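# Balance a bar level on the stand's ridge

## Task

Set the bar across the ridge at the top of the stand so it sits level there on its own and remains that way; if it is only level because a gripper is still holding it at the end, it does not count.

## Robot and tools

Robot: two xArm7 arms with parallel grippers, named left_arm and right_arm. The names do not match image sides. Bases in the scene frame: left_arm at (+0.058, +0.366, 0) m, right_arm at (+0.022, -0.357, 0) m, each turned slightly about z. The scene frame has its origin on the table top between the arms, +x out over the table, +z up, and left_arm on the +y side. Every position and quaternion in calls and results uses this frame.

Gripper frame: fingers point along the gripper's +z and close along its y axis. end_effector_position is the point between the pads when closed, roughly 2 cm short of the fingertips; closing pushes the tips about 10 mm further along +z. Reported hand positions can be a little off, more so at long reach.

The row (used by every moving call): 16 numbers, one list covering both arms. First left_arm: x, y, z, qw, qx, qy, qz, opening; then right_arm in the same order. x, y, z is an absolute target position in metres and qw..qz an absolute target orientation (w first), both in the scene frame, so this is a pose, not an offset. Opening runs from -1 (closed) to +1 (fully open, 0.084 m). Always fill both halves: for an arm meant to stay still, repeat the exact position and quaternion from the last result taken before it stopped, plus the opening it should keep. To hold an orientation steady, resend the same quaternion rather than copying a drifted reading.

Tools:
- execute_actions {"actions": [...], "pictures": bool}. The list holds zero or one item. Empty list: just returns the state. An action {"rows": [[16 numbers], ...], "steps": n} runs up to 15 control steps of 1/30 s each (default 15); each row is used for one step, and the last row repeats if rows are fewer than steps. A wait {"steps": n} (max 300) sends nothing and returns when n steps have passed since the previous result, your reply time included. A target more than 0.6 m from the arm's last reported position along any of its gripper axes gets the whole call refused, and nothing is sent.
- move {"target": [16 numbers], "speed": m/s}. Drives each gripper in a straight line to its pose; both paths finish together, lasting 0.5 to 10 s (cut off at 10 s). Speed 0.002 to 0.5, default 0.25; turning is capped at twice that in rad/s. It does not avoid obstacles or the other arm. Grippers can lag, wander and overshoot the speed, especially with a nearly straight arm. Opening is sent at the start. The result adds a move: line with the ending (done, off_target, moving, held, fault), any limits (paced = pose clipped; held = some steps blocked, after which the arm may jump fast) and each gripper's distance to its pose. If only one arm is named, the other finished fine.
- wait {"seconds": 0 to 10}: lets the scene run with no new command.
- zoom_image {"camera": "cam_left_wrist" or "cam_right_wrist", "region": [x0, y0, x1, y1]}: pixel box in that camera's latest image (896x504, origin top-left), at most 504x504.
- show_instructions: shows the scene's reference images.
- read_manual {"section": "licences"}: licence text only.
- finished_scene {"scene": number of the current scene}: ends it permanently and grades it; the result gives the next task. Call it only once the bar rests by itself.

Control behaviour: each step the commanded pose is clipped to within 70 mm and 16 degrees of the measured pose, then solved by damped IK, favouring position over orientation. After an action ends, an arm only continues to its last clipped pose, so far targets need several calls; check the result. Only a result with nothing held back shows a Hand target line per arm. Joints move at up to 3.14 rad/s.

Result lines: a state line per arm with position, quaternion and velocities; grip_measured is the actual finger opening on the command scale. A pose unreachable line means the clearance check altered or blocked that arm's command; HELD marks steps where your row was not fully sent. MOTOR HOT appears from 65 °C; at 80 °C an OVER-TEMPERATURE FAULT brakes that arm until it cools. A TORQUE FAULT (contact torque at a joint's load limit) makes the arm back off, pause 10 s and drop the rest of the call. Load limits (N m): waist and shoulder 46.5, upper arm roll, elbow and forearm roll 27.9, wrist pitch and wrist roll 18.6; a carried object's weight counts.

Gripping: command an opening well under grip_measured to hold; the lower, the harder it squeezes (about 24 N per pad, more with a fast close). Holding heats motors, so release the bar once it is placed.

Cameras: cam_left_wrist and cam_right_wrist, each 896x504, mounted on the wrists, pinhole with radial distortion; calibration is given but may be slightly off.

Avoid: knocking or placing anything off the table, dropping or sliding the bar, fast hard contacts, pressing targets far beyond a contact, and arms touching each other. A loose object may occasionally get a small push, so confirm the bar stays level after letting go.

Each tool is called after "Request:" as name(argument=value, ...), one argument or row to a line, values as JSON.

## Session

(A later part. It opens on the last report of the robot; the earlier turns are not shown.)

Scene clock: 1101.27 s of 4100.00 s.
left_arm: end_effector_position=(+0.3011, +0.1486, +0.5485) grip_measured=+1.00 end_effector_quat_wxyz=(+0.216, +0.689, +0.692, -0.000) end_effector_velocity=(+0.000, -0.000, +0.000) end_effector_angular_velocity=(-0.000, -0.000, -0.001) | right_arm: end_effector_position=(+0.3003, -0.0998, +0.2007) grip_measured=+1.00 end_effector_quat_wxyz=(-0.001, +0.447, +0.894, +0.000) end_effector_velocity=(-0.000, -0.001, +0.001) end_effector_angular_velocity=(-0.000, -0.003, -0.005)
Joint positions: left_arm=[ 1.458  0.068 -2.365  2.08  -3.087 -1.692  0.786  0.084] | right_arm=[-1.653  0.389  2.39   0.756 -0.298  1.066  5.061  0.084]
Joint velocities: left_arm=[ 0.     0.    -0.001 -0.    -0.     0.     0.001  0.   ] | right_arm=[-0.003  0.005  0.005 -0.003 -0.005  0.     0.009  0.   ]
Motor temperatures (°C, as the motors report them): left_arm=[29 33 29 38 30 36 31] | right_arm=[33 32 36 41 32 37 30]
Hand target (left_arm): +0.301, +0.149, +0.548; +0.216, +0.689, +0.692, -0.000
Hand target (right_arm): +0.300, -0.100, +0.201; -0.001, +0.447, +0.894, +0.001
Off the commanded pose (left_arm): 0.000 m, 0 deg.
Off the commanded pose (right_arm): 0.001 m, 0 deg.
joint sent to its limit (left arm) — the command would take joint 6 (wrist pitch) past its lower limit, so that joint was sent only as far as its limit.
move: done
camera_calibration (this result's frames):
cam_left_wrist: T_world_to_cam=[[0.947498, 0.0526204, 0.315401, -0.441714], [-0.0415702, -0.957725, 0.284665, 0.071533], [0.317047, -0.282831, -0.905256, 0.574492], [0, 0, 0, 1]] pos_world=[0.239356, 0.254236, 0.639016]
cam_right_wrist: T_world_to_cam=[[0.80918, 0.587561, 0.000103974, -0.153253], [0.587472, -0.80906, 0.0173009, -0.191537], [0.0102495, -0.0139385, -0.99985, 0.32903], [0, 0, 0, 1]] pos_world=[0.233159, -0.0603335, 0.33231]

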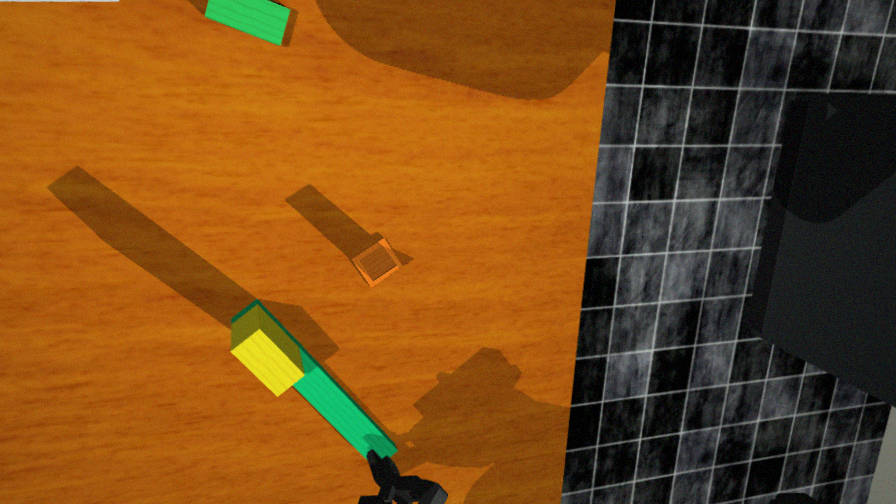

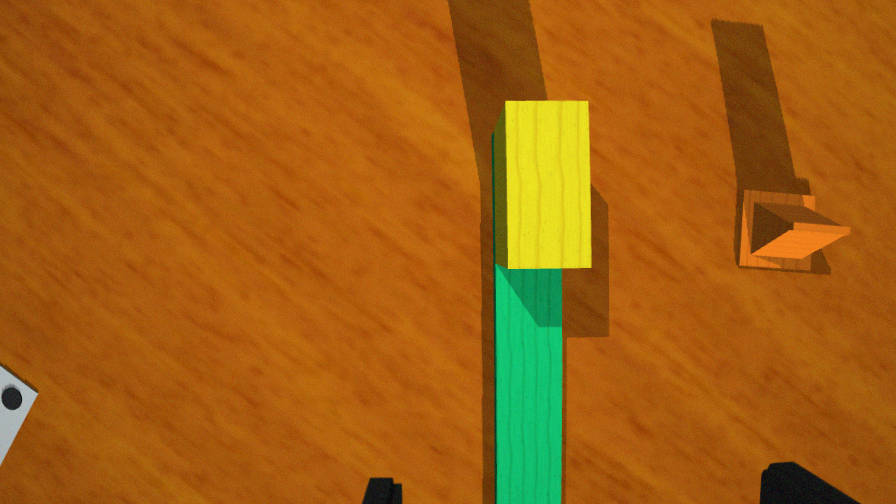

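Request:
move(
  target=[0.3011,0.1486,0.5485,0.216,0.689,0.692,0,1,0.32,-0.11,0.028,0,0.446,0.895,0,1],
  speed=0.1,
)

Request:
execute_actions(
  actions=[
    {"rows":[[0.3011,0.1486,0.5485,0.216,0.689,0.692,0,1,0.32,-0.11,0.028,0,0.446,0.895,0,-0.8]],"steps":15},
  ],
)

Scene clock: 1112.93 s of 4100.00 s.
left_arm: end_effector_position=(+0.3011, +0.1486, +0.5485) grip_measured=+1.00 end_effector_quat_wxyz=(+0.216, +0.689, +0.692, +0.000) end_effector_velocity=(-0.000, -0.001, -0.000) end_effector_angular_velocity=(+0.001, -0.000, -0.002) | right_arm: end_effector_position=(+0.3203, -0.1096, +0.0280) grip_measured=+1.00 end_effector_quat_wxyz=(+0.001, +0.446, +0.895, +0.000) end_effector_velocity=(-0.002, +0.001, -0.002) end_effector_angular_velocity=(+0.004, +0.012, +0.007)
Joint positions: left_arm=[ 1.458  0.068 -2.365  2.08  -3.087 -1.692  0.786  0.084] | right_arm=[-1.625 -0.198  2.288  0.598  0.321  0.487  4.523  0.084]
Joint velocities: left_arm=[-0.001 -0.001 -0.001  0.     0.     0.     0.    -0.   ] | right_arm=[-0.014 -0.008  0.017  0.006  0.028  0.008 -0.028 -0.   ]
Motor temperatures (°C, as the motors report them): left_arm=[29 33 29 38 30 36 31] | right_arm=[33 31 36 42 31 36 30]
Hand target (left_arm): +0.301, +0.149, +0.548; +0.216, +0.689, +0.692, +0.000
Hand target (right_arm): +0.320, -0.110, +0.028; +0.000, +0.446, +0.895, +0.000
Off the commanded pose (left_arm): 0.000 m, 0 deg.
Off the commanded pose (right_arm): 0.001 m, 0 deg.
joint sent to its limit (left arm) — the command would take joint 6 (wrist pitch) past its lower limit, so that joint was sent only as far as its limit.
After step 90, 6.43 s passed at rest.
move: done
camera_calibration (this result's frames):
cam_left_wrist: T_world_to_cam=[[0.947498, 0.0526201, 0.315401, -0.441714], [-0.0415705, -0.957725, 0.284665, 0.0715331], [0.317047, -0.282831, -0.905256, 0.574492], [0, 0, 0, 1]] pos_world=[0.239356, 0.254236, 0.639017]
cam_right_wrist: T_world_to_cam=[[0.807354, 0.590066, 0.00151459, -0.16287], [0.589916, -0.807202, 0.0205995, -0.208867], [0.0133776, -0.0157376, -0.999787, 0.154818], [0, 0, 0, 1]] pos_world=[0.252637, -0.0700576, 0.159334]

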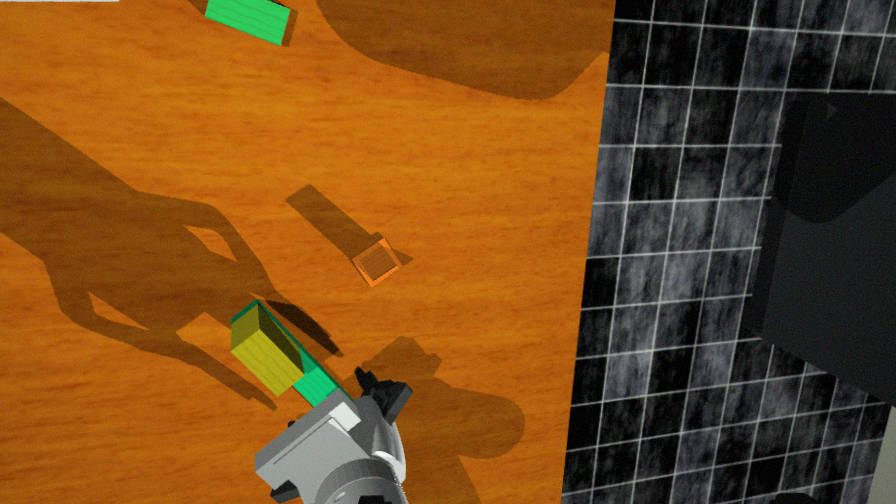

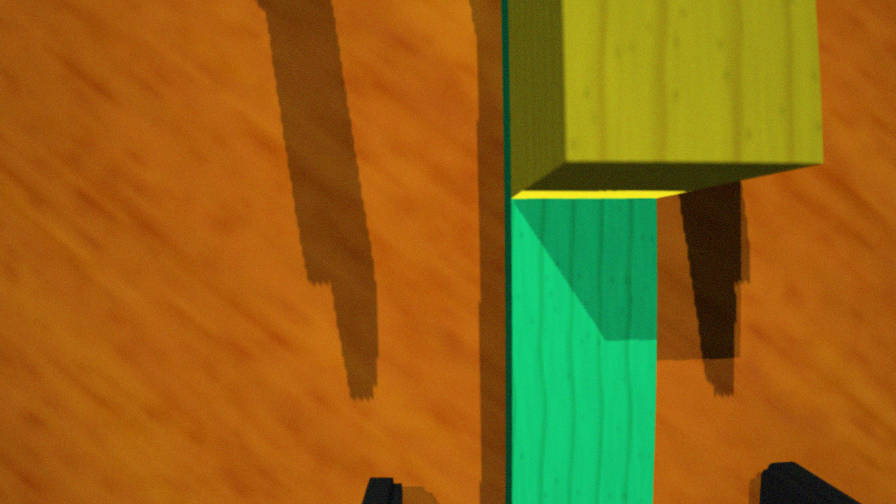

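Scene clock: 1113.43 s of 4100.00 s.
left_arm: end_effector_position=(+0.3011, +0.1486, +0.5485) grip_measured=+1.00 end_effector_quat_wxyz=(+0.216, +0.689, +0.692, -0.000) end_effector_velocity=(-0.000, -0.000, +0.000) end_effector_angular_velocity=(-0.000, -0.000, -0.002) | right_arm: end_effector_position=(+0.3200, -0.1099, +0.0281) grip_measured=-0.26 end_effector_quat_wxyz=(+0.000, +0.446, +0.895, +0.000) end_effector_velocity=(-0.000, -0.000, -0.000) end_effector_angular_velocity=(-0.002, +0.002, +0.000)
Joint positions: left_arm=[ 1.458  0.068 -2.365  2.08  -3.087 -1.692  0.786  0.084] | right_arm=[-1.625 -0.197  2.287  0.597  0.321  0.488  4.522  0.033]
Joint velocities: left_arm=[-0.     0.001 -0.001  0.    -0.     0.     0.001 -0.   ] | right_arm=[ 0.002 -0.001 -0.001  0.     0.001  0.002 -0.001  0.   ]
Motor temperatures (°C, as the motors report them): left_arm=[29 33 29 38 30 36 31] | right_arm=[33 31 36 42 31 36 30]
Hand target (left_arm): +0.301, +0.149, +0.548; +0.216, +0.689, +0.692, +0.000
Hand target (right_arm): +0.320, -0.110, +0.028; +0.000, +0.446, +0.895, -0.000
Off the commanded pose (left_arm): 0.000 m, 0 deg.
Off the commanded pose (right_arm): 0.000 m, 0 deg.
joint sent to its limit (left arm) — the command would take joint 6 (wrist pitch) past its lower limit, so that joint was sent only as far as its limit.
Steps of this call (steps 1 to 15: all 15 steps of this action). Readings (end_effector_position):
1: left_arm (+0.3011, +0.1486, +0.5485) | right_arm (+0.3203, -0.1096, +0.0280)
2: left_arm (+0.3011, +0.1486, +0.5485) | right_arm (+0.3202, -0.1096, +0.0280)
4: left_arm (+0.3011, +0.1486, +0.5485) | right_arm (+0.3201, -0.1098, +0.0280)
8: left_arm (+0.3011, +0.1486, +0.5485) | right_arm (+0.3200, -0.1100, +0.0280)
15: the state above
camera_calibration (this result's frames):
cam_left_wrist: T_world_to_cam=[[0.947498, 0.0526202, 0.315401, -0.441714], [-0.0415705, -0.957725, 0.284665, 0.071533], [0.317047, -0.282831, -0.905256, 0.574492], [0, 0, 0, 1]] pos_world=[0.239356, 0.254236, 0.639017]
cam_right_wrist: T_world_to_cam=[[0.807631, 0.589688, 0.000459467, -0.16254], [0.58957, -0.807484, 0.019411, -0.208875], [0.0118175, -0.0154061, -0.999811, 0.155411], [0, 0, 0, 1]] pos_world=[0.252582, -0.0704216, 0.159511]

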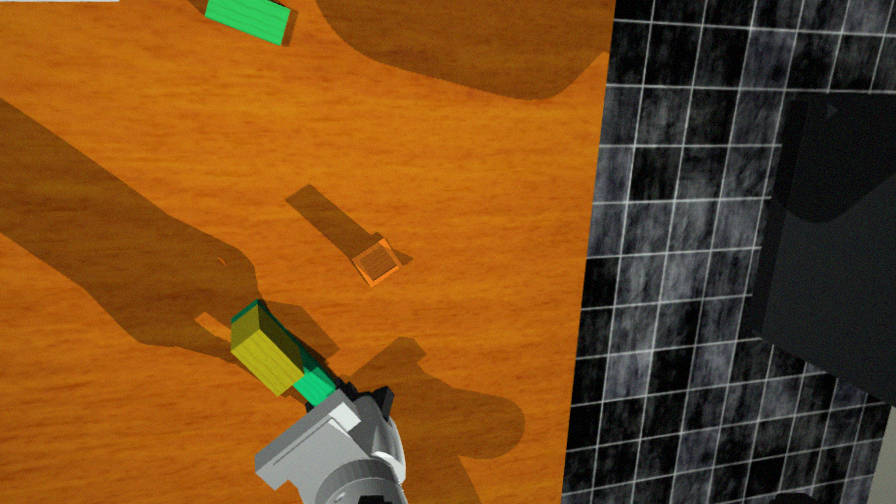

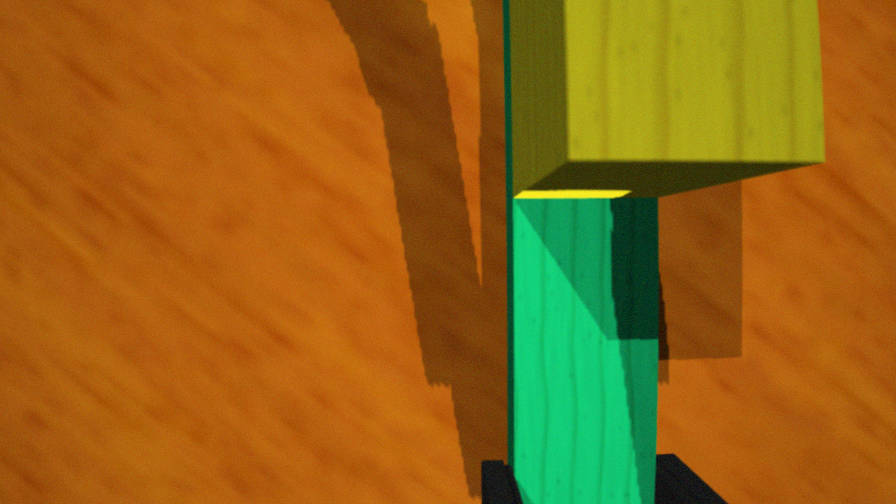

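Request:
move(
  target=[0.3011,0.1486,0.5485,0.216,0.689,0.692,0,1,0.32,-0.11,0.1,0,0.446,0.895,0,-0.8],
  speed=0.08,
)

Request:
move(
  target=[0.3011,0.1486,0.5485,0.216,0.689,0.692,0,1,0.421,-0.0063,0.09,0,0.446,0.895,0,-0.8],
  speed=0.08,
)

Scene clock: 1122.43 s of 4100.00 s.
left_arm: end_effector_position=(+0.3011, +0.1486, +0.5485) grip_measured=+1.00 end_effector_quat_wxyz=(+0.216, +0.689, +0.692, +0.000) end_effector_velocity=(-0.000, -0.000, -0.000) end_effector_angular_velocity=(+0.002, +0.000, -0.001) | right_arm: end_effector_position=(+0.3199, -0.1104, +0.0998) grip_measured=-0.26 end_effector_quat_wxyz=(-0.000, +0.446, +0.895, -0.000) end_effector_velocity=(+0.000, -0.000, +0.002) end_effector_angular_velocity=(-0.000, -0.003, +0.001)
Joint positions: left_arm=[ 1.458  0.068 -2.365  2.08  -3.087 -1.692  0.786  0.084] | right_arm=[-1.588  0.124  2.204  0.629 -0.154  0.709  4.873  0.033]
Joint velocities: left_arm=[-0.001 -0.001  0.    -0.    -0.    -0.001  0.    -0.   ] | right_arm=[-0.004  0.01   0.005 -0.    -0.014  0.005  0.011  0.   ]
Motor temperatures (°C, as the motors report them): left_arm=[29 33 29 38 30 36 31] | right_arm=[33 31 36 42 31 36 30]
Hand target (left_arm): +0.301, +0.149, +0.548; +0.216, +0.689, +0.692, +0.000
Hand target (right_arm): +0.320, -0.110, +0.100; -0.000, +0.446, +0.895, -0.000
Off the commanded pose (left_arm): 0.000 m, 0 deg.
Off the commanded pose (right_arm): 0.000 m, 0 deg.
joint sent to its limit (left arm) — the command would take joint 6 (wrist pitch) past its lower limit, so that joint was sent only as far as its limit.
After step 90, 4.70 s passed at rest.
move: done
camera_calibration (this result's frames):
cam_left_wrist: T_world_to_cam=[[0.947498, 0.0526206, 0.315401, -0.441714], [-0.04157, -0.957725, 0.284665, 0.071533], [0.317047, -0.28283, -0.905256, 0.574492], [0, 0, 0, 1]] pos_world=[0.239356, 0.254236, 0.639017]
cam_right_wrist: T_world_to_cam=[[0.807934, 0.589273, -0.000506155, -0.16224], [0.589169, -0.807774, 0.0195408, -0.210466], [0.011106, -0.0160859, -0.999809, 0.227335], [0, 0, 0, 1]] pos_world=[0.252555, -0.0707481, 0.231322]

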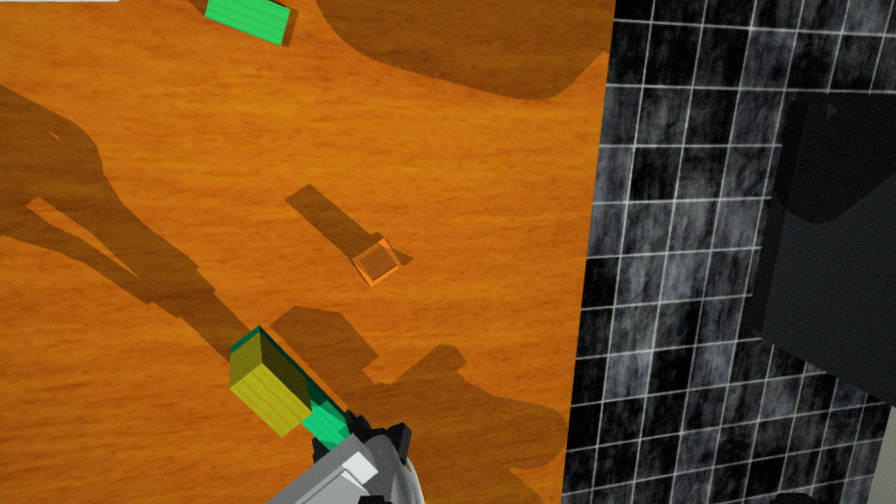

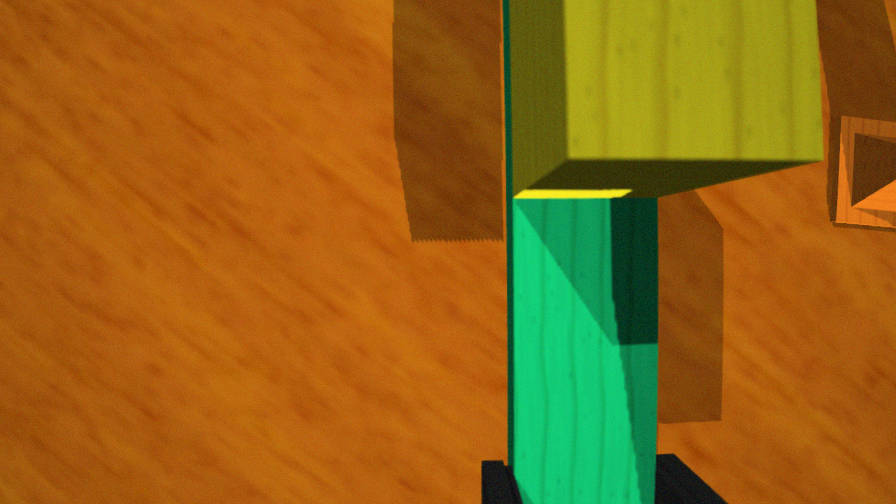

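Scene clock: 1124.67 s of 4100.00 s.
left_arm: end_effector_position=(+0.3011, +0.1486, +0.5485) grip_measured=+1.00 end_effector_quat_wxyz=(+0.216, +0.689, +0.692, -0.000) end_effector_velocity=(-0.000, -0.000, -0.000) end_effector_angular_velocity=(+0.002, +0.000, -0.001) | right_arm: end_effector_position=(+0.4209, -0.0065, +0.0900) grip_measured=-0.26 end_effector_quat_wxyz=(-0.000, +0.445, +0.895, +0.000) end_effector_velocity=(+0.000, +0.002, +0.000) end_effector_angular_velocity=(+0.001, +0.000, +0.002)
Joint positions: left_arm=[ 1.458  0.068 -2.365  2.08  -3.087 -1.692  0.786  0.084] | right_arm=[-1.776 -0.499  2.354  1.192  0.456  0.878  4.474  0.033]
Joint velocities: left_arm=[ 0.    -0.001 -0.     0.    -0.    -0.001  0.001  0.   ] | right_arm=[-0.002 -0.004  0.003  0.007  0.002  0.003  0.    -0.   ]
Motor temperatures (°C, as the motors report them): left_arm=[29 33 29 38 30 36 31] | right_arm=[33 31 36 42 31 36 30]
Hand target (left_arm): +0.301, +0.149, +0.548; +0.216, +0.689, +0.692, +0.000
Hand target (right_arm): +0.421, -0.006, +0.090; -0.000, +0.445, +0.895, -0.000
Off the commanded pose (left_arm): 0.000 m, 0 deg.
Off the commanded pose (right_arm): 0.000 m, 0 deg.
joint sent to its limit (left arm) — the command would take joint 6 (wrist pitch) past its lower limit, so that joint was sent only as far as its limit.
move: done
camera_calibration (this result's frames):
cam_left_wrist: T_world_to_cam=[[0.947498, 0.0526199, 0.315401, -0.441714], [-0.0415707, -0.957725, 0.284664, 0.0715332], [0.317047, -0.282831, -0.905256, 0.574492], [0, 0, 0, 1]] pos_world=[0.239356, 0.254236, 0.639017]
cam_right_wrist: T_world_to_cam=[[0.806944, 0.590628, 0.000225307, -0.30466], [0.590514, -0.806795, 0.0193713, -0.186374], [0.011623, -0.0154985, -0.999812, 0.217819], [0, 0, 0, 1]] pos_world=[0.353368, 0.0329511, 0.221457]

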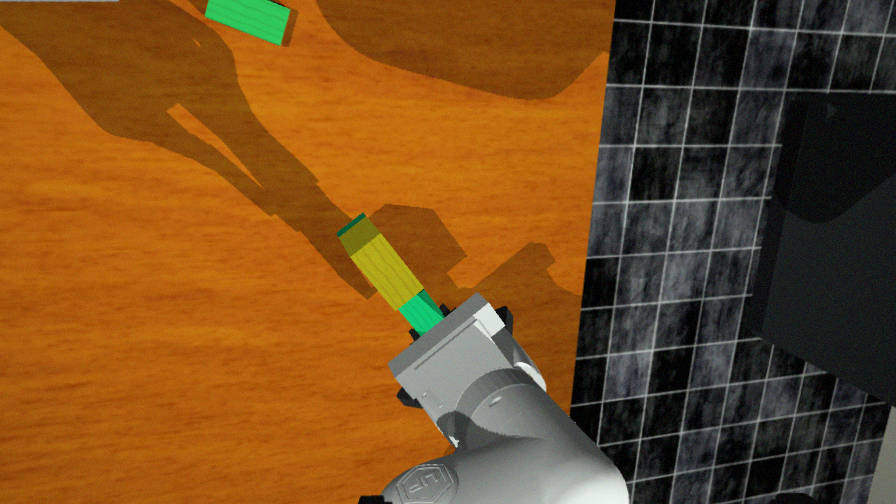

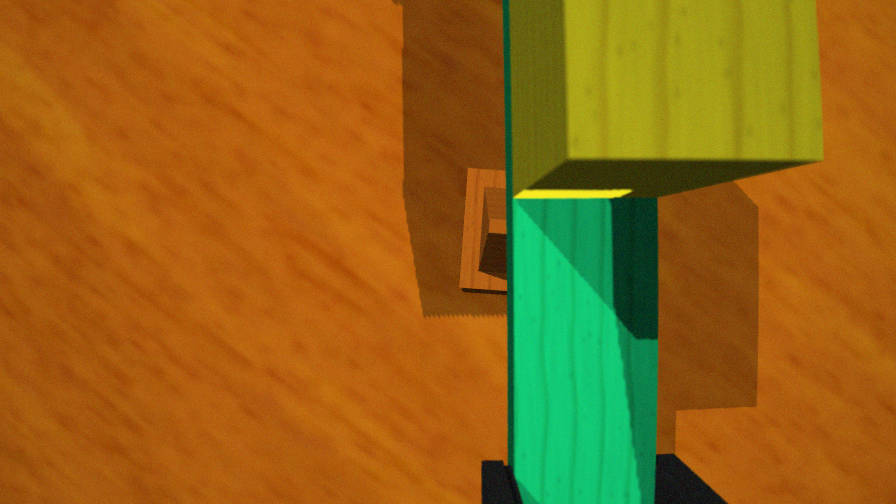

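Request:
move(
  target=[0.3011,0.1486,0.5485,0.216,0.689,0.692,0,1,0.4204,-0.0055,0.079,0,0.446,0.895,0,-0.8],
  speed=0.02,
)

Request:
move(
  target=[0.3011,0.1486,0.5485,0.216,0.689,0.692,0,1,0.4204,-0.0055,0.074,0,0.446,0.895,0,-0.8],
  speed=0.004,
)

Request:
execute_actions(
  actions=[
    {"rows":[[0.3011,0.1486,0.5485,0.216,0.689,0.692,0,1,0.4204,-0.0055,0.074,0,0.446,0.895,0,-0.5],[0.3011,0.1486,0.5485,0.216,0.689,0.692,0,1,0.4204,-0.0055,0.074,0,0.446,0.895,0,-0.35],[0.3011,0.1486,0.5485,0.216,0.689,0.692,0,1,0.4204,-0.0055,0.074,0,0.446,0.895,0,-0.28],[0.3011,0.1486,0.5485,0.216,0.689,0.692,0,1,0.4204,-0.0055,0.074,0,0.446,0.895,0,-0.24],[0.3011,0.1486,0.5485,0.216,0.689,0.692,0,1,0.4204,-0.0055,0.074,0,0.446,0.895,0,-0.2]],"steps":15},
  ],
)

Scene clock: 1133.00 s of 4100.00 s.
left_arm: end_effector_position=(+0.3011, +0.1486, +0.5485) grip_measured=+1.00 end_effector_quat_wxyz=(+0.216, +0.689, +0.692, +0.000) end_effector_velocity=(-0.000, -0.000, +0.000) end_effector_angular_velocity=(-0.001, -0.000, -0.001) | right_arm: end_effector_position=(+0.4204, -0.0055, +0.0791) grip_measured=-0.26 end_effector_quat_wxyz=(-0.000, +0.446, +0.895, -0.000) end_effector_velocity=(+0.002, +0.000, +0.000) end_effector_angular_velocity=(+0.005, -0.003, -0.003)
Joint positions: left_arm=[ 1.458  0.068 -2.365  2.08  -3.087 -1.692  0.786  0.084] | right_arm=[-1.785 -0.52   2.369  1.187  0.476  0.857  4.464  0.033]
Joint velocities: left_arm=[-0.     0.    -0.     0.    -0.     0.001 -0.     0.   ] | right_arm=[-0.004 -0.001  0.001  0.001  0.005 -0.004 -0.002 -0.   ]
Motor temperatures (°C, as the motors report them): left_arm=[29 33 29 38 30 36 31] | right_arm=[33 32 36 43 31 36 30]
Hand target (left_arm): +0.301, +0.149, +0.548; +0.216, +0.689, +0.692, +0.000
Hand target (right_arm): +0.420, -0.005, +0.079; -0.000, +0.446, +0.895, -0.000
Off the commanded pose (left_arm): 0.000 m, 0 deg.
Off the commanded pose (right_arm): 0.000 m, 0 deg.
joint sent to its limit (left arm) — the command would take joint 6 (wrist pitch) past its lower limit, so that joint was sent only as far as its limit.
After step 90, 4.53 s passed at rest.
move: done
camera_calibration (this result's frames):
cam_left_wrist: T_world_to_cam=[[0.947498, 0.0526205, 0.315401, -0.441714], [-0.0415701, -0.957725, 0.284665, 0.071533], [0.317047, -0.28283, -0.905256, 0.574492], [0, 0, 0, 1]] pos_world=[0.239356, 0.254236, 0.639017]
cam_right_wrist: T_world_to_cam=[[0.807625, 0.589696, 0.000232805, -0.305185], [0.58958, -0.807475, 0.0194679, -0.184706], [0.0116681, -0.0155855, -0.99981, 0.20693], [0, 0, 0, 1]] pos_world=[0.35296, 0.0340462, 0.210558]

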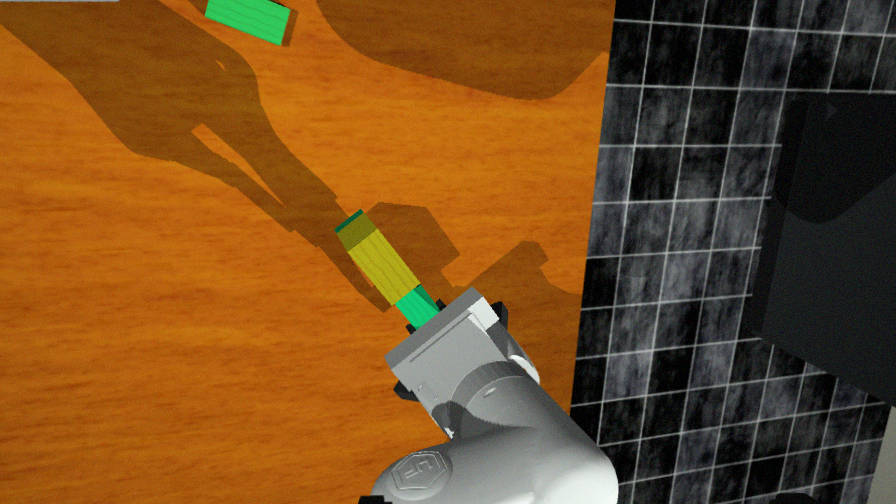

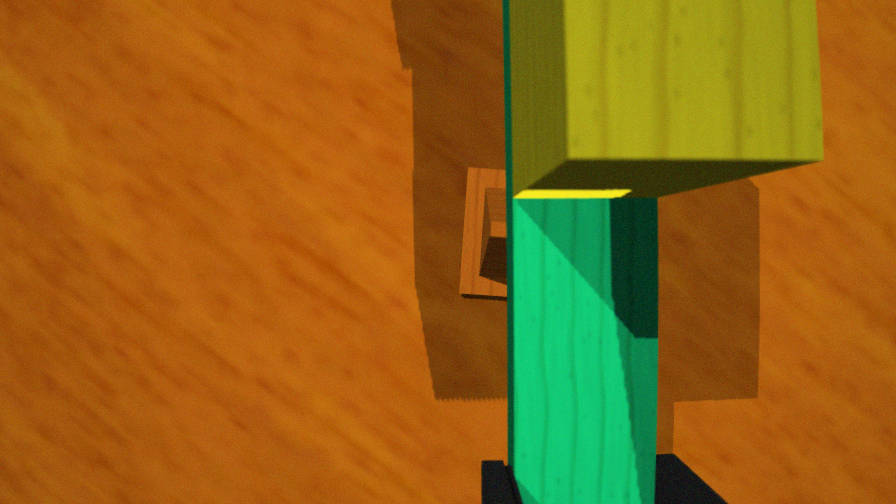

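Scene clock: 1134.50 s of 4100.00 s.
left_arm: end_effector_position=(+0.3011, +0.1486, +0.5485) grip_measured=+1.00 end_effector_quat_wxyz=(+0.216, +0.689, +0.692, +0.000) end_effector_velocity=(+0.000, +0.000, -0.000) end_effector_angular_velocity=(-0.000, -0.000, +0.002) | right_arm: end_effector_position=(+0.4207, -0.0053, +0.0745) grip_measured=-0.26 end_effector_quat_wxyz=(+0.000, +0.446, +0.895, +0.001) end_effector_velocity=(-0.001, +0.000, -0.001) end_effector_angular_velocity=(-0.002, +0.003, +0.001)
Joint positions: left_arm=[ 1.458  0.068 -2.365  2.08  -3.087 -1.692  0.786  0.084] | right_arm=[-1.79  -0.528  2.376  1.186  0.485  0.848  4.458  0.033]
Joint velocities: left_arm=[ 0.002 -0.    -0.    -0.     0.     0.    -0.    -0.   ] | right_arm=[ 0.001 -0.002  0.001 -0.001  0.001  0.001 -0.001  0.   ]
Motor temperatures (°C, as the motors report them): left_arm=[29 33 29 38 30 36 31] | right_arm=[33 32 36 43 31 36 30]
Hand target (left_arm): +0.301, +0.149, +0.548; +0.216, +0.689, +0.692, +0.000
Hand target (right_arm): +0.420, -0.005, +0.074; -0.000, +0.446, +0.895, -0.000
Off the commanded pose (left_arm): 0.000 m, 0 deg.
Off the commanded pose (right_arm): 0.001 m, 0 deg.
joint sent to its limit (left arm) — the command would take joint 6 (wrist pitch) past its lower limit, so that joint was sent only as far as its limit.
move: done
camera_calibration (this result's frames):
cam_left_wrist: T_world_to_cam=[[0.947498, 0.0526201, 0.315401, -0.441714], [-0.0415703, -0.957726, 0.284664, 0.0715333], [0.317047, -0.28283, -0.905256, 0.574492], [0, 0, 0, 1]] pos_world=[0.239356, 0.254236, 0.639017]
cam_right_wrist: T_world_to_cam=[[0.807708, 0.589582, 0.00128848, -0.305641], [0.589455, -0.807576, 0.0190945, -0.184571], [0.0122983, -0.0146633, -0.999817, 0.202099], [0, 0, 0, 1]] pos_world=[0.353179, 0.0341085, 0.20598]

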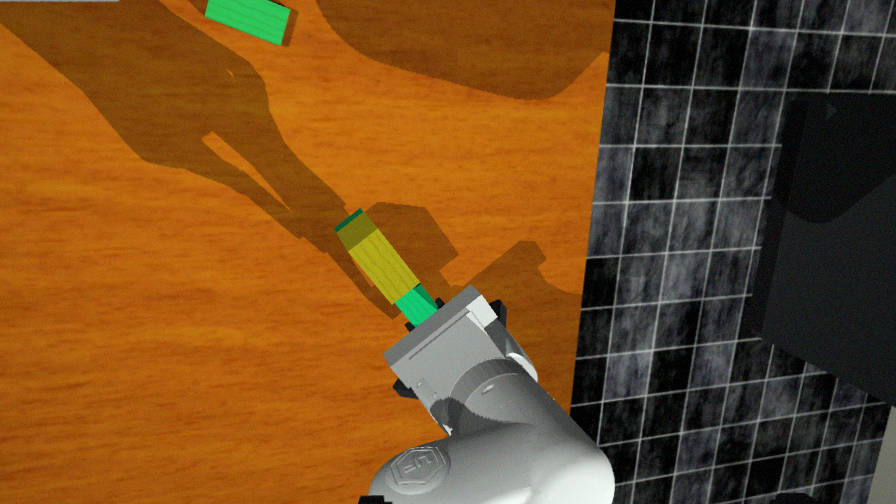

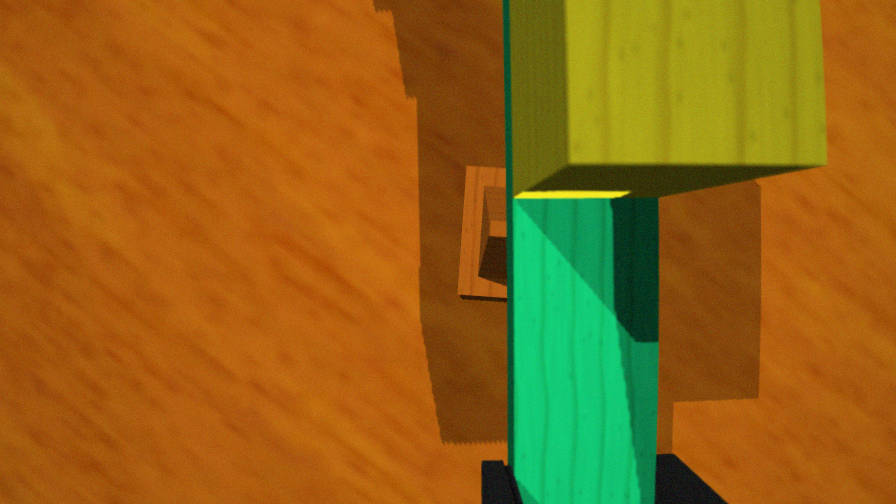

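Scene clock: 1135.00 s of 4100.00 s.
left_arm: end_effector_position=(+0.3011, +0.1486, +0.5485) grip_measured=+1.00 end_effector_quat_wxyz=(+0.216, +0.689, +0.692, +0.000) end_effector_velocity=(-0.000, -0.000, -0.000) end_effector_angular_velocity=(+0.002, +0.000, -0.000) | right_arm: end_effector_position=(+0.4203, -0.0056, +0.0738) grip_measured=-0.22 end_effector_quat_wxyz=(-0.000, +0.446, +0.895, -0.000) end_effector_velocity=(+0.003, -0.000, +0.002) end_effector_angular_velocity=(+0.002, -0.005, -0.001)
Joint positions: left_arm=[ 1.458  0.068 -2.365  2.08  -3.087 -1.692  0.786  0.084] | right_arm=[-1.79  -0.529  2.376  1.185  0.485  0.847  4.459  0.035]
Joint velocities: left_arm=[-0.001 -0.001  0.001 -0.    -0.    -0.    -0.    -0.   ] | right_arm=[-0.001  0.001 -0.003  0.003 -0.002 -0.001 -0.     0.001]
Motor temperatures (°C, as the motors report them): left_arm=[29 33 29 38 30 36 31] | right_arm=[33 32 36 43 31 36 30]
Hand target (left_arm): +0.301, +0.149, +0.548; +0.216, +0.689, +0.692, +0.000
Hand target (right_arm): +0.420, -0.005, +0.074; +0.000, +0.446, +0.895, +0.000
Off the commanded pose (left_arm): 0.000 m, 0 deg.
Off the commanded pose (right_arm): 0.000 m, 0 deg.
joint sent to its limit (left arm) — the command would take joint 6 (wrist pitch) past its lower limit, so that joint was sent only as far as its limit.
Steps of this call (steps 1 to 15: all 15 steps of this action). Readings (end_effector_position):
1: left_arm (+0.3011, +0.1486, +0.5485) | right_arm (+0.4207, -0.0053, +0.0745)
2: left_arm (+0.3011, +0.1486, +0.5485) | right_arm (+0.4207, -0.0053, +0.0745)
4: left_arm (+0.3011, +0.1486, +0.5485) | right_arm (+0.4207, -0.0053, +0.0744)
8: left_arm (+0.3011, +0.1486, +0.5485) | right_arm (+0.4204, -0.0055, +0.0740)
15: the state above
camera_calibration (this result's frames):
cam_left_wrist: T_world_to_cam=[[0.947498, 0.0526202, 0.315401, -0.441714], [-0.0415702, -0.957726, 0.284664, 0.0715333], [0.317047, -0.28283, -0.905256, 0.574492], [0, 0, 0, 1]] pos_world=[0.239356, 0.254236, 0.639017]
cam_right_wrist: T_world_to_cam=[[0.807621, 0.589702, -0.000178752, -0.304994], [0.589591, -0.807462, 0.0196706, -0.184608], [0.0114555, -0.0159918, -0.999806, 0.20168], [0, 0, 0, 1]] pos_world=[0.352853, 0.0340167, 0.205218]

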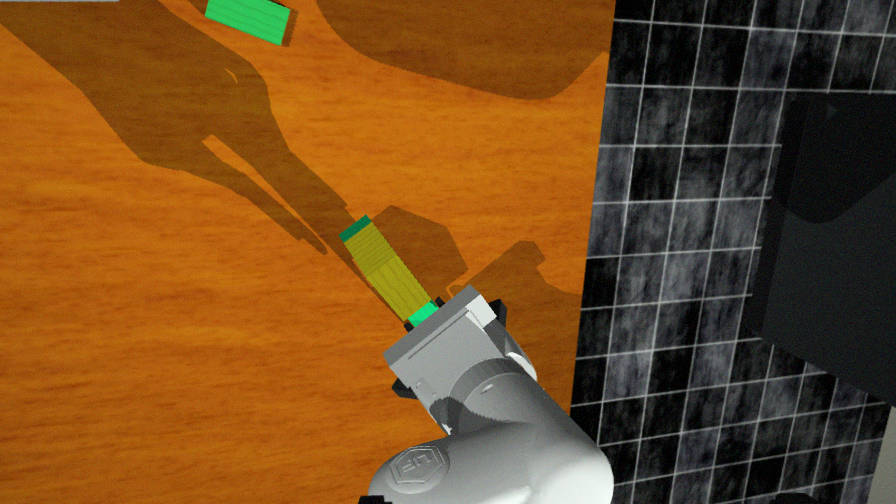

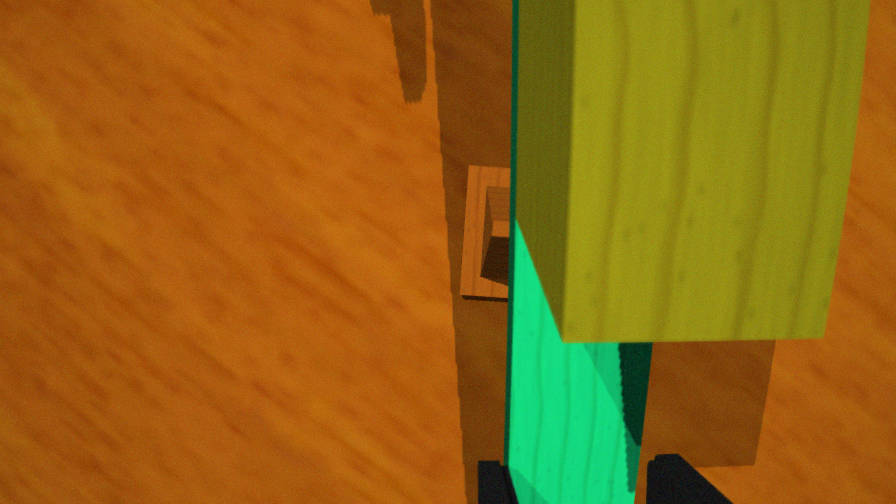

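Request:
execute_actions(
  actions=[
    {"rows":[[0.3011,0.1486,0.5485,0.216,0.689,0.692,0,1,0.4204,-0.0055,0.074,0,0.446,0.895,0,-0.8]],"steps":10},
  ],
)

Scene clock: 1138.23 s of 4100.00 s.
left_arm: end_effector_position=(+0.3011, +0.1486, +0.5485) grip_measured=+1.00 end_effector_quat_wxyz=(+0.216, +0.689, +0.692, +0.000) end_effector_velocity=(-0.000, -0.000, +0.000) end_effector_angular_velocity=(-0.000, +0.000, -0.000) | right_arm: end_effector_position=(+0.4207, -0.0056, +0.0742) grip_measured=-0.82 end_effector_quat_wxyz=(+0.000, +0.446, +0.895, +0.000) end_effector_velocity=(+0.000, +0.000, -0.000) end_effector_angular_velocity=(+0.000, -0.000, -0.001)
Joint positions: left_arm=[ 1.458  0.068 -2.365  2.08  -3.087 -1.692  0.786  0.084] | right_arm=[-1.791 -0.529  2.376  1.185  0.485  0.847  4.458  0.008]
Joint velocities: left_arm=[ 0.     0.    -0.001  0.    -0.    -0.    -0.    -0.   ] | right_arm=[ 0.001 -0.001 -0.001 -0.     0.001 -0.    -0.    -0.004]
Motor temperatures (°C, as the motors report them): left_arm=[29 33 29 38 30 36 31] | right_arm=[33 32 36 43 31 36 30]
Hand target (left_arm): +0.301, +0.149, +0.548; +0.216, +0.689, +0.692, +0.000
Hand target (right_arm): +0.420, -0.006, +0.074; +0.000, +0.446, +0.895, -0.000
Off the commanded pose (left_arm): 0.000 m, 0 deg.
Off the commanded pose (right_arm): 0.000 m, 0 deg.
joint sent to its limit (left arm) — the command would take joint 6 (wrist pitch) past its lower limit, so that joint was sent only as far as its limit.
Steps of this call (steps 1 to 87: nothing new was sent; steps 88 to 97: all 10 steps of this action). Readings (end_effector_position):
88: left_arm (+0.3011, +0.1486, +0.5485) | right_arm (+0.4204, -0.0055, +0.0740)
89: left_arm (+0.3011, +0.1486, +0.5485) | right_arm (+0.4204, -0.0055, +0.0740)
91: left_arm (+0.3011, +0.1486, +0.5485) | right_arm (+0.4208, -0.0054, +0.0744)
95: left_arm (+0.3011, +0.1486, +0.5485) | right_arm (+0.4207, -0.0056, +0.0742)
97: the state above
camera_calibration (this result's frames):
cam_left_wrist: T_world_to_cam=[[0.947498, 0.0526202, 0.315401, -0.441714], [-0.0415701, -0.957726, 0.284664, 0.0715334], [0.317047, -0.28283, -0.905256, 0.574492], [0, 0, 0, 1]] pos_world=[0.239356, 0.254236, 0.639017]
cam_right_wrist: T_world_to_cam=[[0.80784, 0.589401, 0.000796649, -0.305482], [0.589276, -0.807695, 0.0195375, -0.184709], [0.0121589, -0.0153137, -0.999809, 0.20182], [0, 0, 0, 1]] pos_world=[0.353171, 0.0339538, 0.205634]

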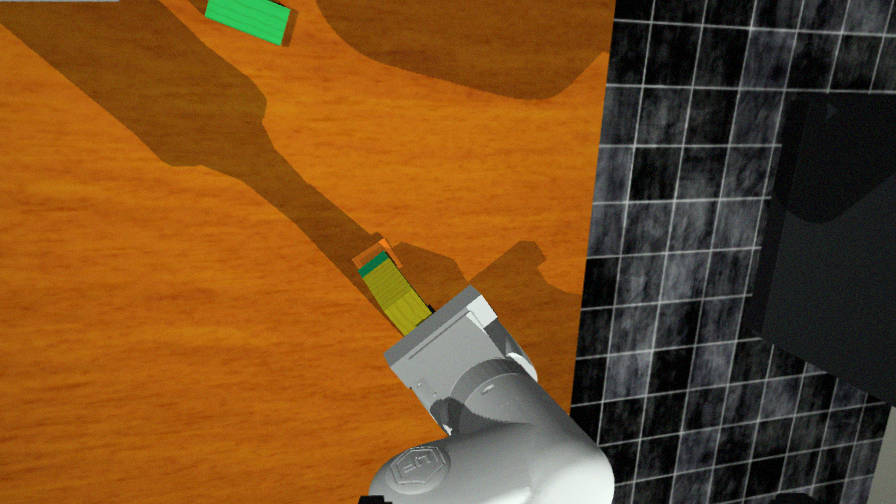

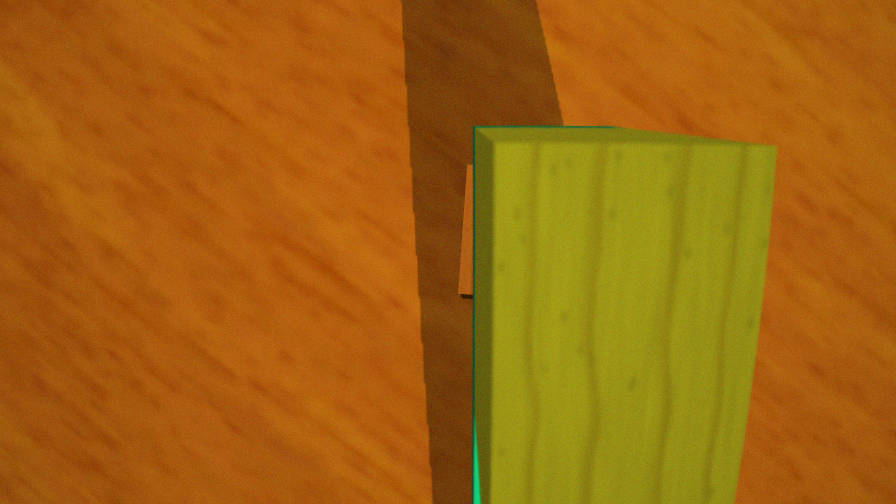

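Request:
move(
  target=[0.3011,0.1486,0.5485,0.216,0.689,0.692,0,1,0.4204,-0.0055,0.14,0,0.446,0.895,0,-0.8],
  speed=0.05,
)

Request:
move(
  target=[0.3011,0.1486,0.5485,0.216,0.689,0.692,0,1,0.451,-0.044,0.13,0,0.446,0.895,0,1],
  speed=0.08,
)

Scene clock: 1144.40 s of 4100.00 s.
left_arm: end_effector_position=(+0.3011, +0.1486, +0.5485) grip_measured=+1.00 end_effector_quat_wxyz=(+0.216, +0.689, +0.692, +0.000) end_effector_velocity=(-0.000, +0.000, +0.000) end_effector_angular_velocity=(-0.001, -0.000, -0.001) | right_arm: end_effector_position=(+0.4201, -0.0055, +0.1398) grip_measured=-0.82 end_effector_quat_wxyz=(-0.000, +0.446, +0.895, -0.000) end_effector_velocity=(+0.001, -0.003, +0.000) end_effector_angular_velocity=(-0.005, -0.000, -0.004)
Joint positions: left_arm=[ 1.458  0.068 -2.365  2.08  -3.087 -1.692  0.786  0.084] | right_arm=[-1.732 -0.414  2.298  1.234  0.369  0.983  4.533  0.008]
Joint velocities: left_arm=[ 0.     0.001 -0.001  0.    -0.    -0.     0.    -0.   ] | right_arm=[-0.001 -0.001 -0.004  0.    -0.004  0.003  0.002  0.   ]
Motor temperatures (°C, as the motors report them): left_arm=[29 33 29 38 30 36 31] | right_arm=[33 32 36 43 31 35 30]
Hand target (left_arm): +0.301, +0.149, +0.548; +0.216, +0.689, +0.692, +0.000
Hand target (right_arm): +0.420, -0.006, +0.140; +0.000, +0.446, +0.895, +0.000
Off the commanded pose (left_arm): 0.000 m, 0 deg.
Off the commanded pose (right_arm): 0.000 m, 0 deg.
joint sent to its limit (left arm) — the command would take joint 6 (wrist pitch) past its lower limit, so that joint was sent only as far as its limit.
After step 90, 1.50 s passed at rest.
move: done
camera_calibration (this result's frames):
cam_left_wrist: T_world_to_cam=[[0.947498, 0.0526201, 0.315401, -0.441714], [-0.0415703, -0.957726, 0.284664, 0.0715333], [0.317047, -0.28283, -0.905256, 0.574492], [0, 0, 0, 1]] pos_world=[0.239356, 0.254236, 0.639017]
cam_right_wrist: T_world_to_cam=[[0.807446, 0.589941, -0.000051978, -0.304852], [0.589831, -0.807293, 0.0194413, -0.185788], [0.0114273, -0.0157285, -0.999811, 0.267737], [0, 0, 0, 1]] pos_world=[0.352676, 0.0340703, 0.271283]

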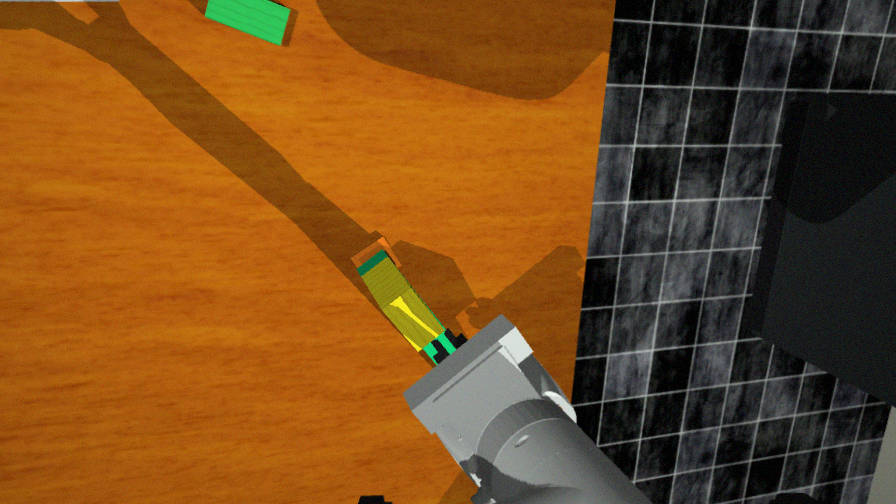

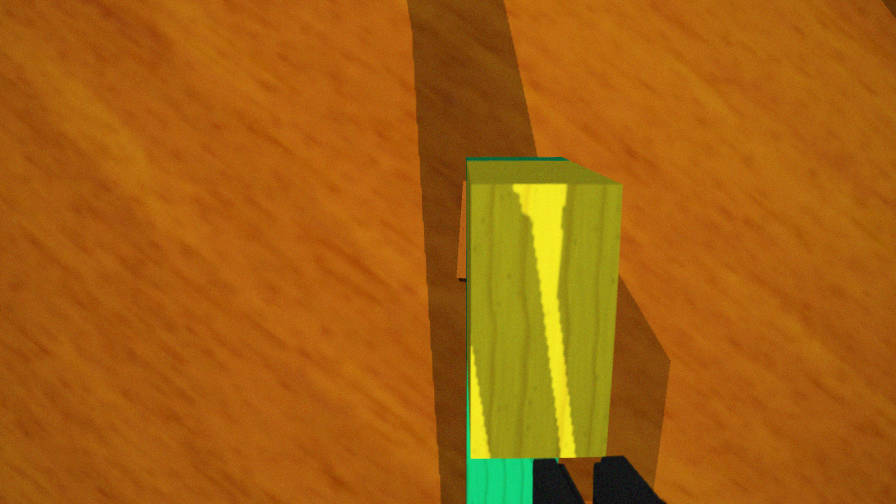

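Scene clock: 1145.37 s of 4100.00 s.
left_arm: end_effector_position=(+0.3011, +0.1486, +0.5485) grip_measured=+1.00 end_effector_quat_wxyz=(+0.216, +0.689, +0.692, -0.000) end_effector_velocity=(+0.000, -0.000, -0.000) end_effector_angular_velocity=(+0.002, -0.000, +0.001) | right_arm: end_effector_position=(+0.4506, -0.0436, +0.1300) grip_measured=+1.00 end_effector_quat_wxyz=(+0.000, +0.446, +0.895, -0.000) end_effector_velocity=(-0.001, +0.001, -0.001) end_effector_angular_velocity=(-0.001, +0.002, +0.008)
Joint positions: left_arm=[ 1.458  0.068 -2.365  2.08  -3.087 -1.692  0.786  0.084] | right_arm=[-1.819 -0.435  2.293  1.223  0.395  0.964  4.424  0.084]
Joint velocities: left_arm=[ 0.001 -0.002  0.     0.    -0.     0.     0.    -0.   ] | right_arm=[-0.001 -0.002  0.004  0.002  0.001  0.001 -0.006  0.   ]
Motor temperatures (°C, as the motors report them): left_arm=[29 33 29 38 30 36 31] | right_arm=[33 32 36 43 31 35 30]
Hand target (left_arm): +0.301, +0.149, +0.548; +0.216, +0.689, +0.692, +0.000
Hand target (right_arm): +0.451, -0.044, +0.130; +0.000, +0.446, +0.895, -0.000
Off the commanded pose (left_arm): 0.000 m, 0 deg.
Off the commanded pose (right_arm): 0.001 m, 0 deg.
joint sent to its limit (left arm) — the command would take joint 6 (wrist pitch) past its lower limit, so that joint was sent only as far as its limit.
move: done
camera_calibration (this result's frames):
cam_left_wrist: T_world_to_cam=[[0.947498, 0.0526199, 0.315401, -0.441714], [-0.0415705, -0.957725, 0.284664, 0.0715332], [0.317047, -0.28283, -0.905256, 0.574493], [0, 0, 0, 1]] pos_world=[0.239356, 0.254236, 0.639017]
cam_right_wrist: T_world_to_cam=[[0.807183, 0.590301, 0.000283718, -0.306885], [0.590183, -0.807031, 0.0196295, -0.234592], [0.0118163, -0.0156772, -0.999807, 0.256811], [0, 0, 0, 1]] pos_world=[0.383131, -0.00414257, 0.261453]

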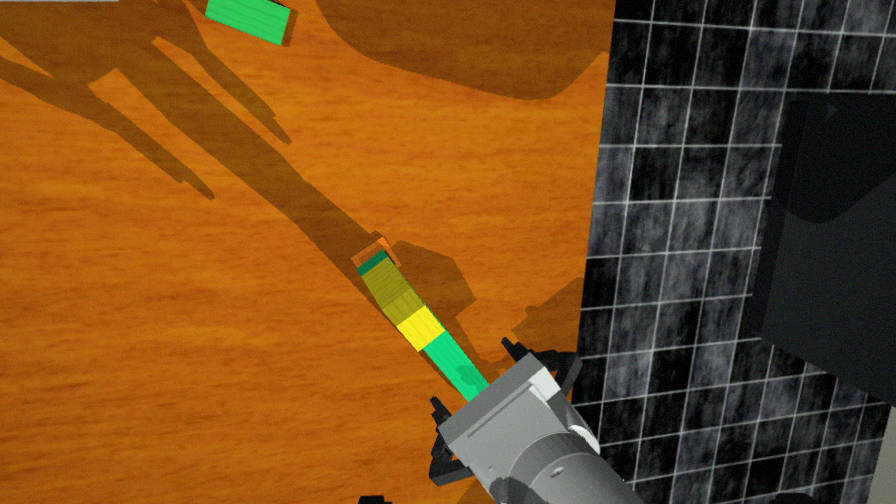

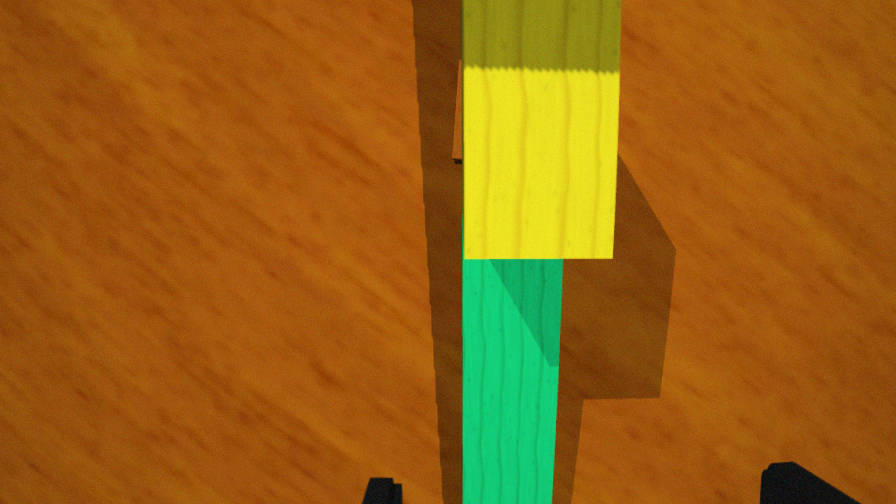

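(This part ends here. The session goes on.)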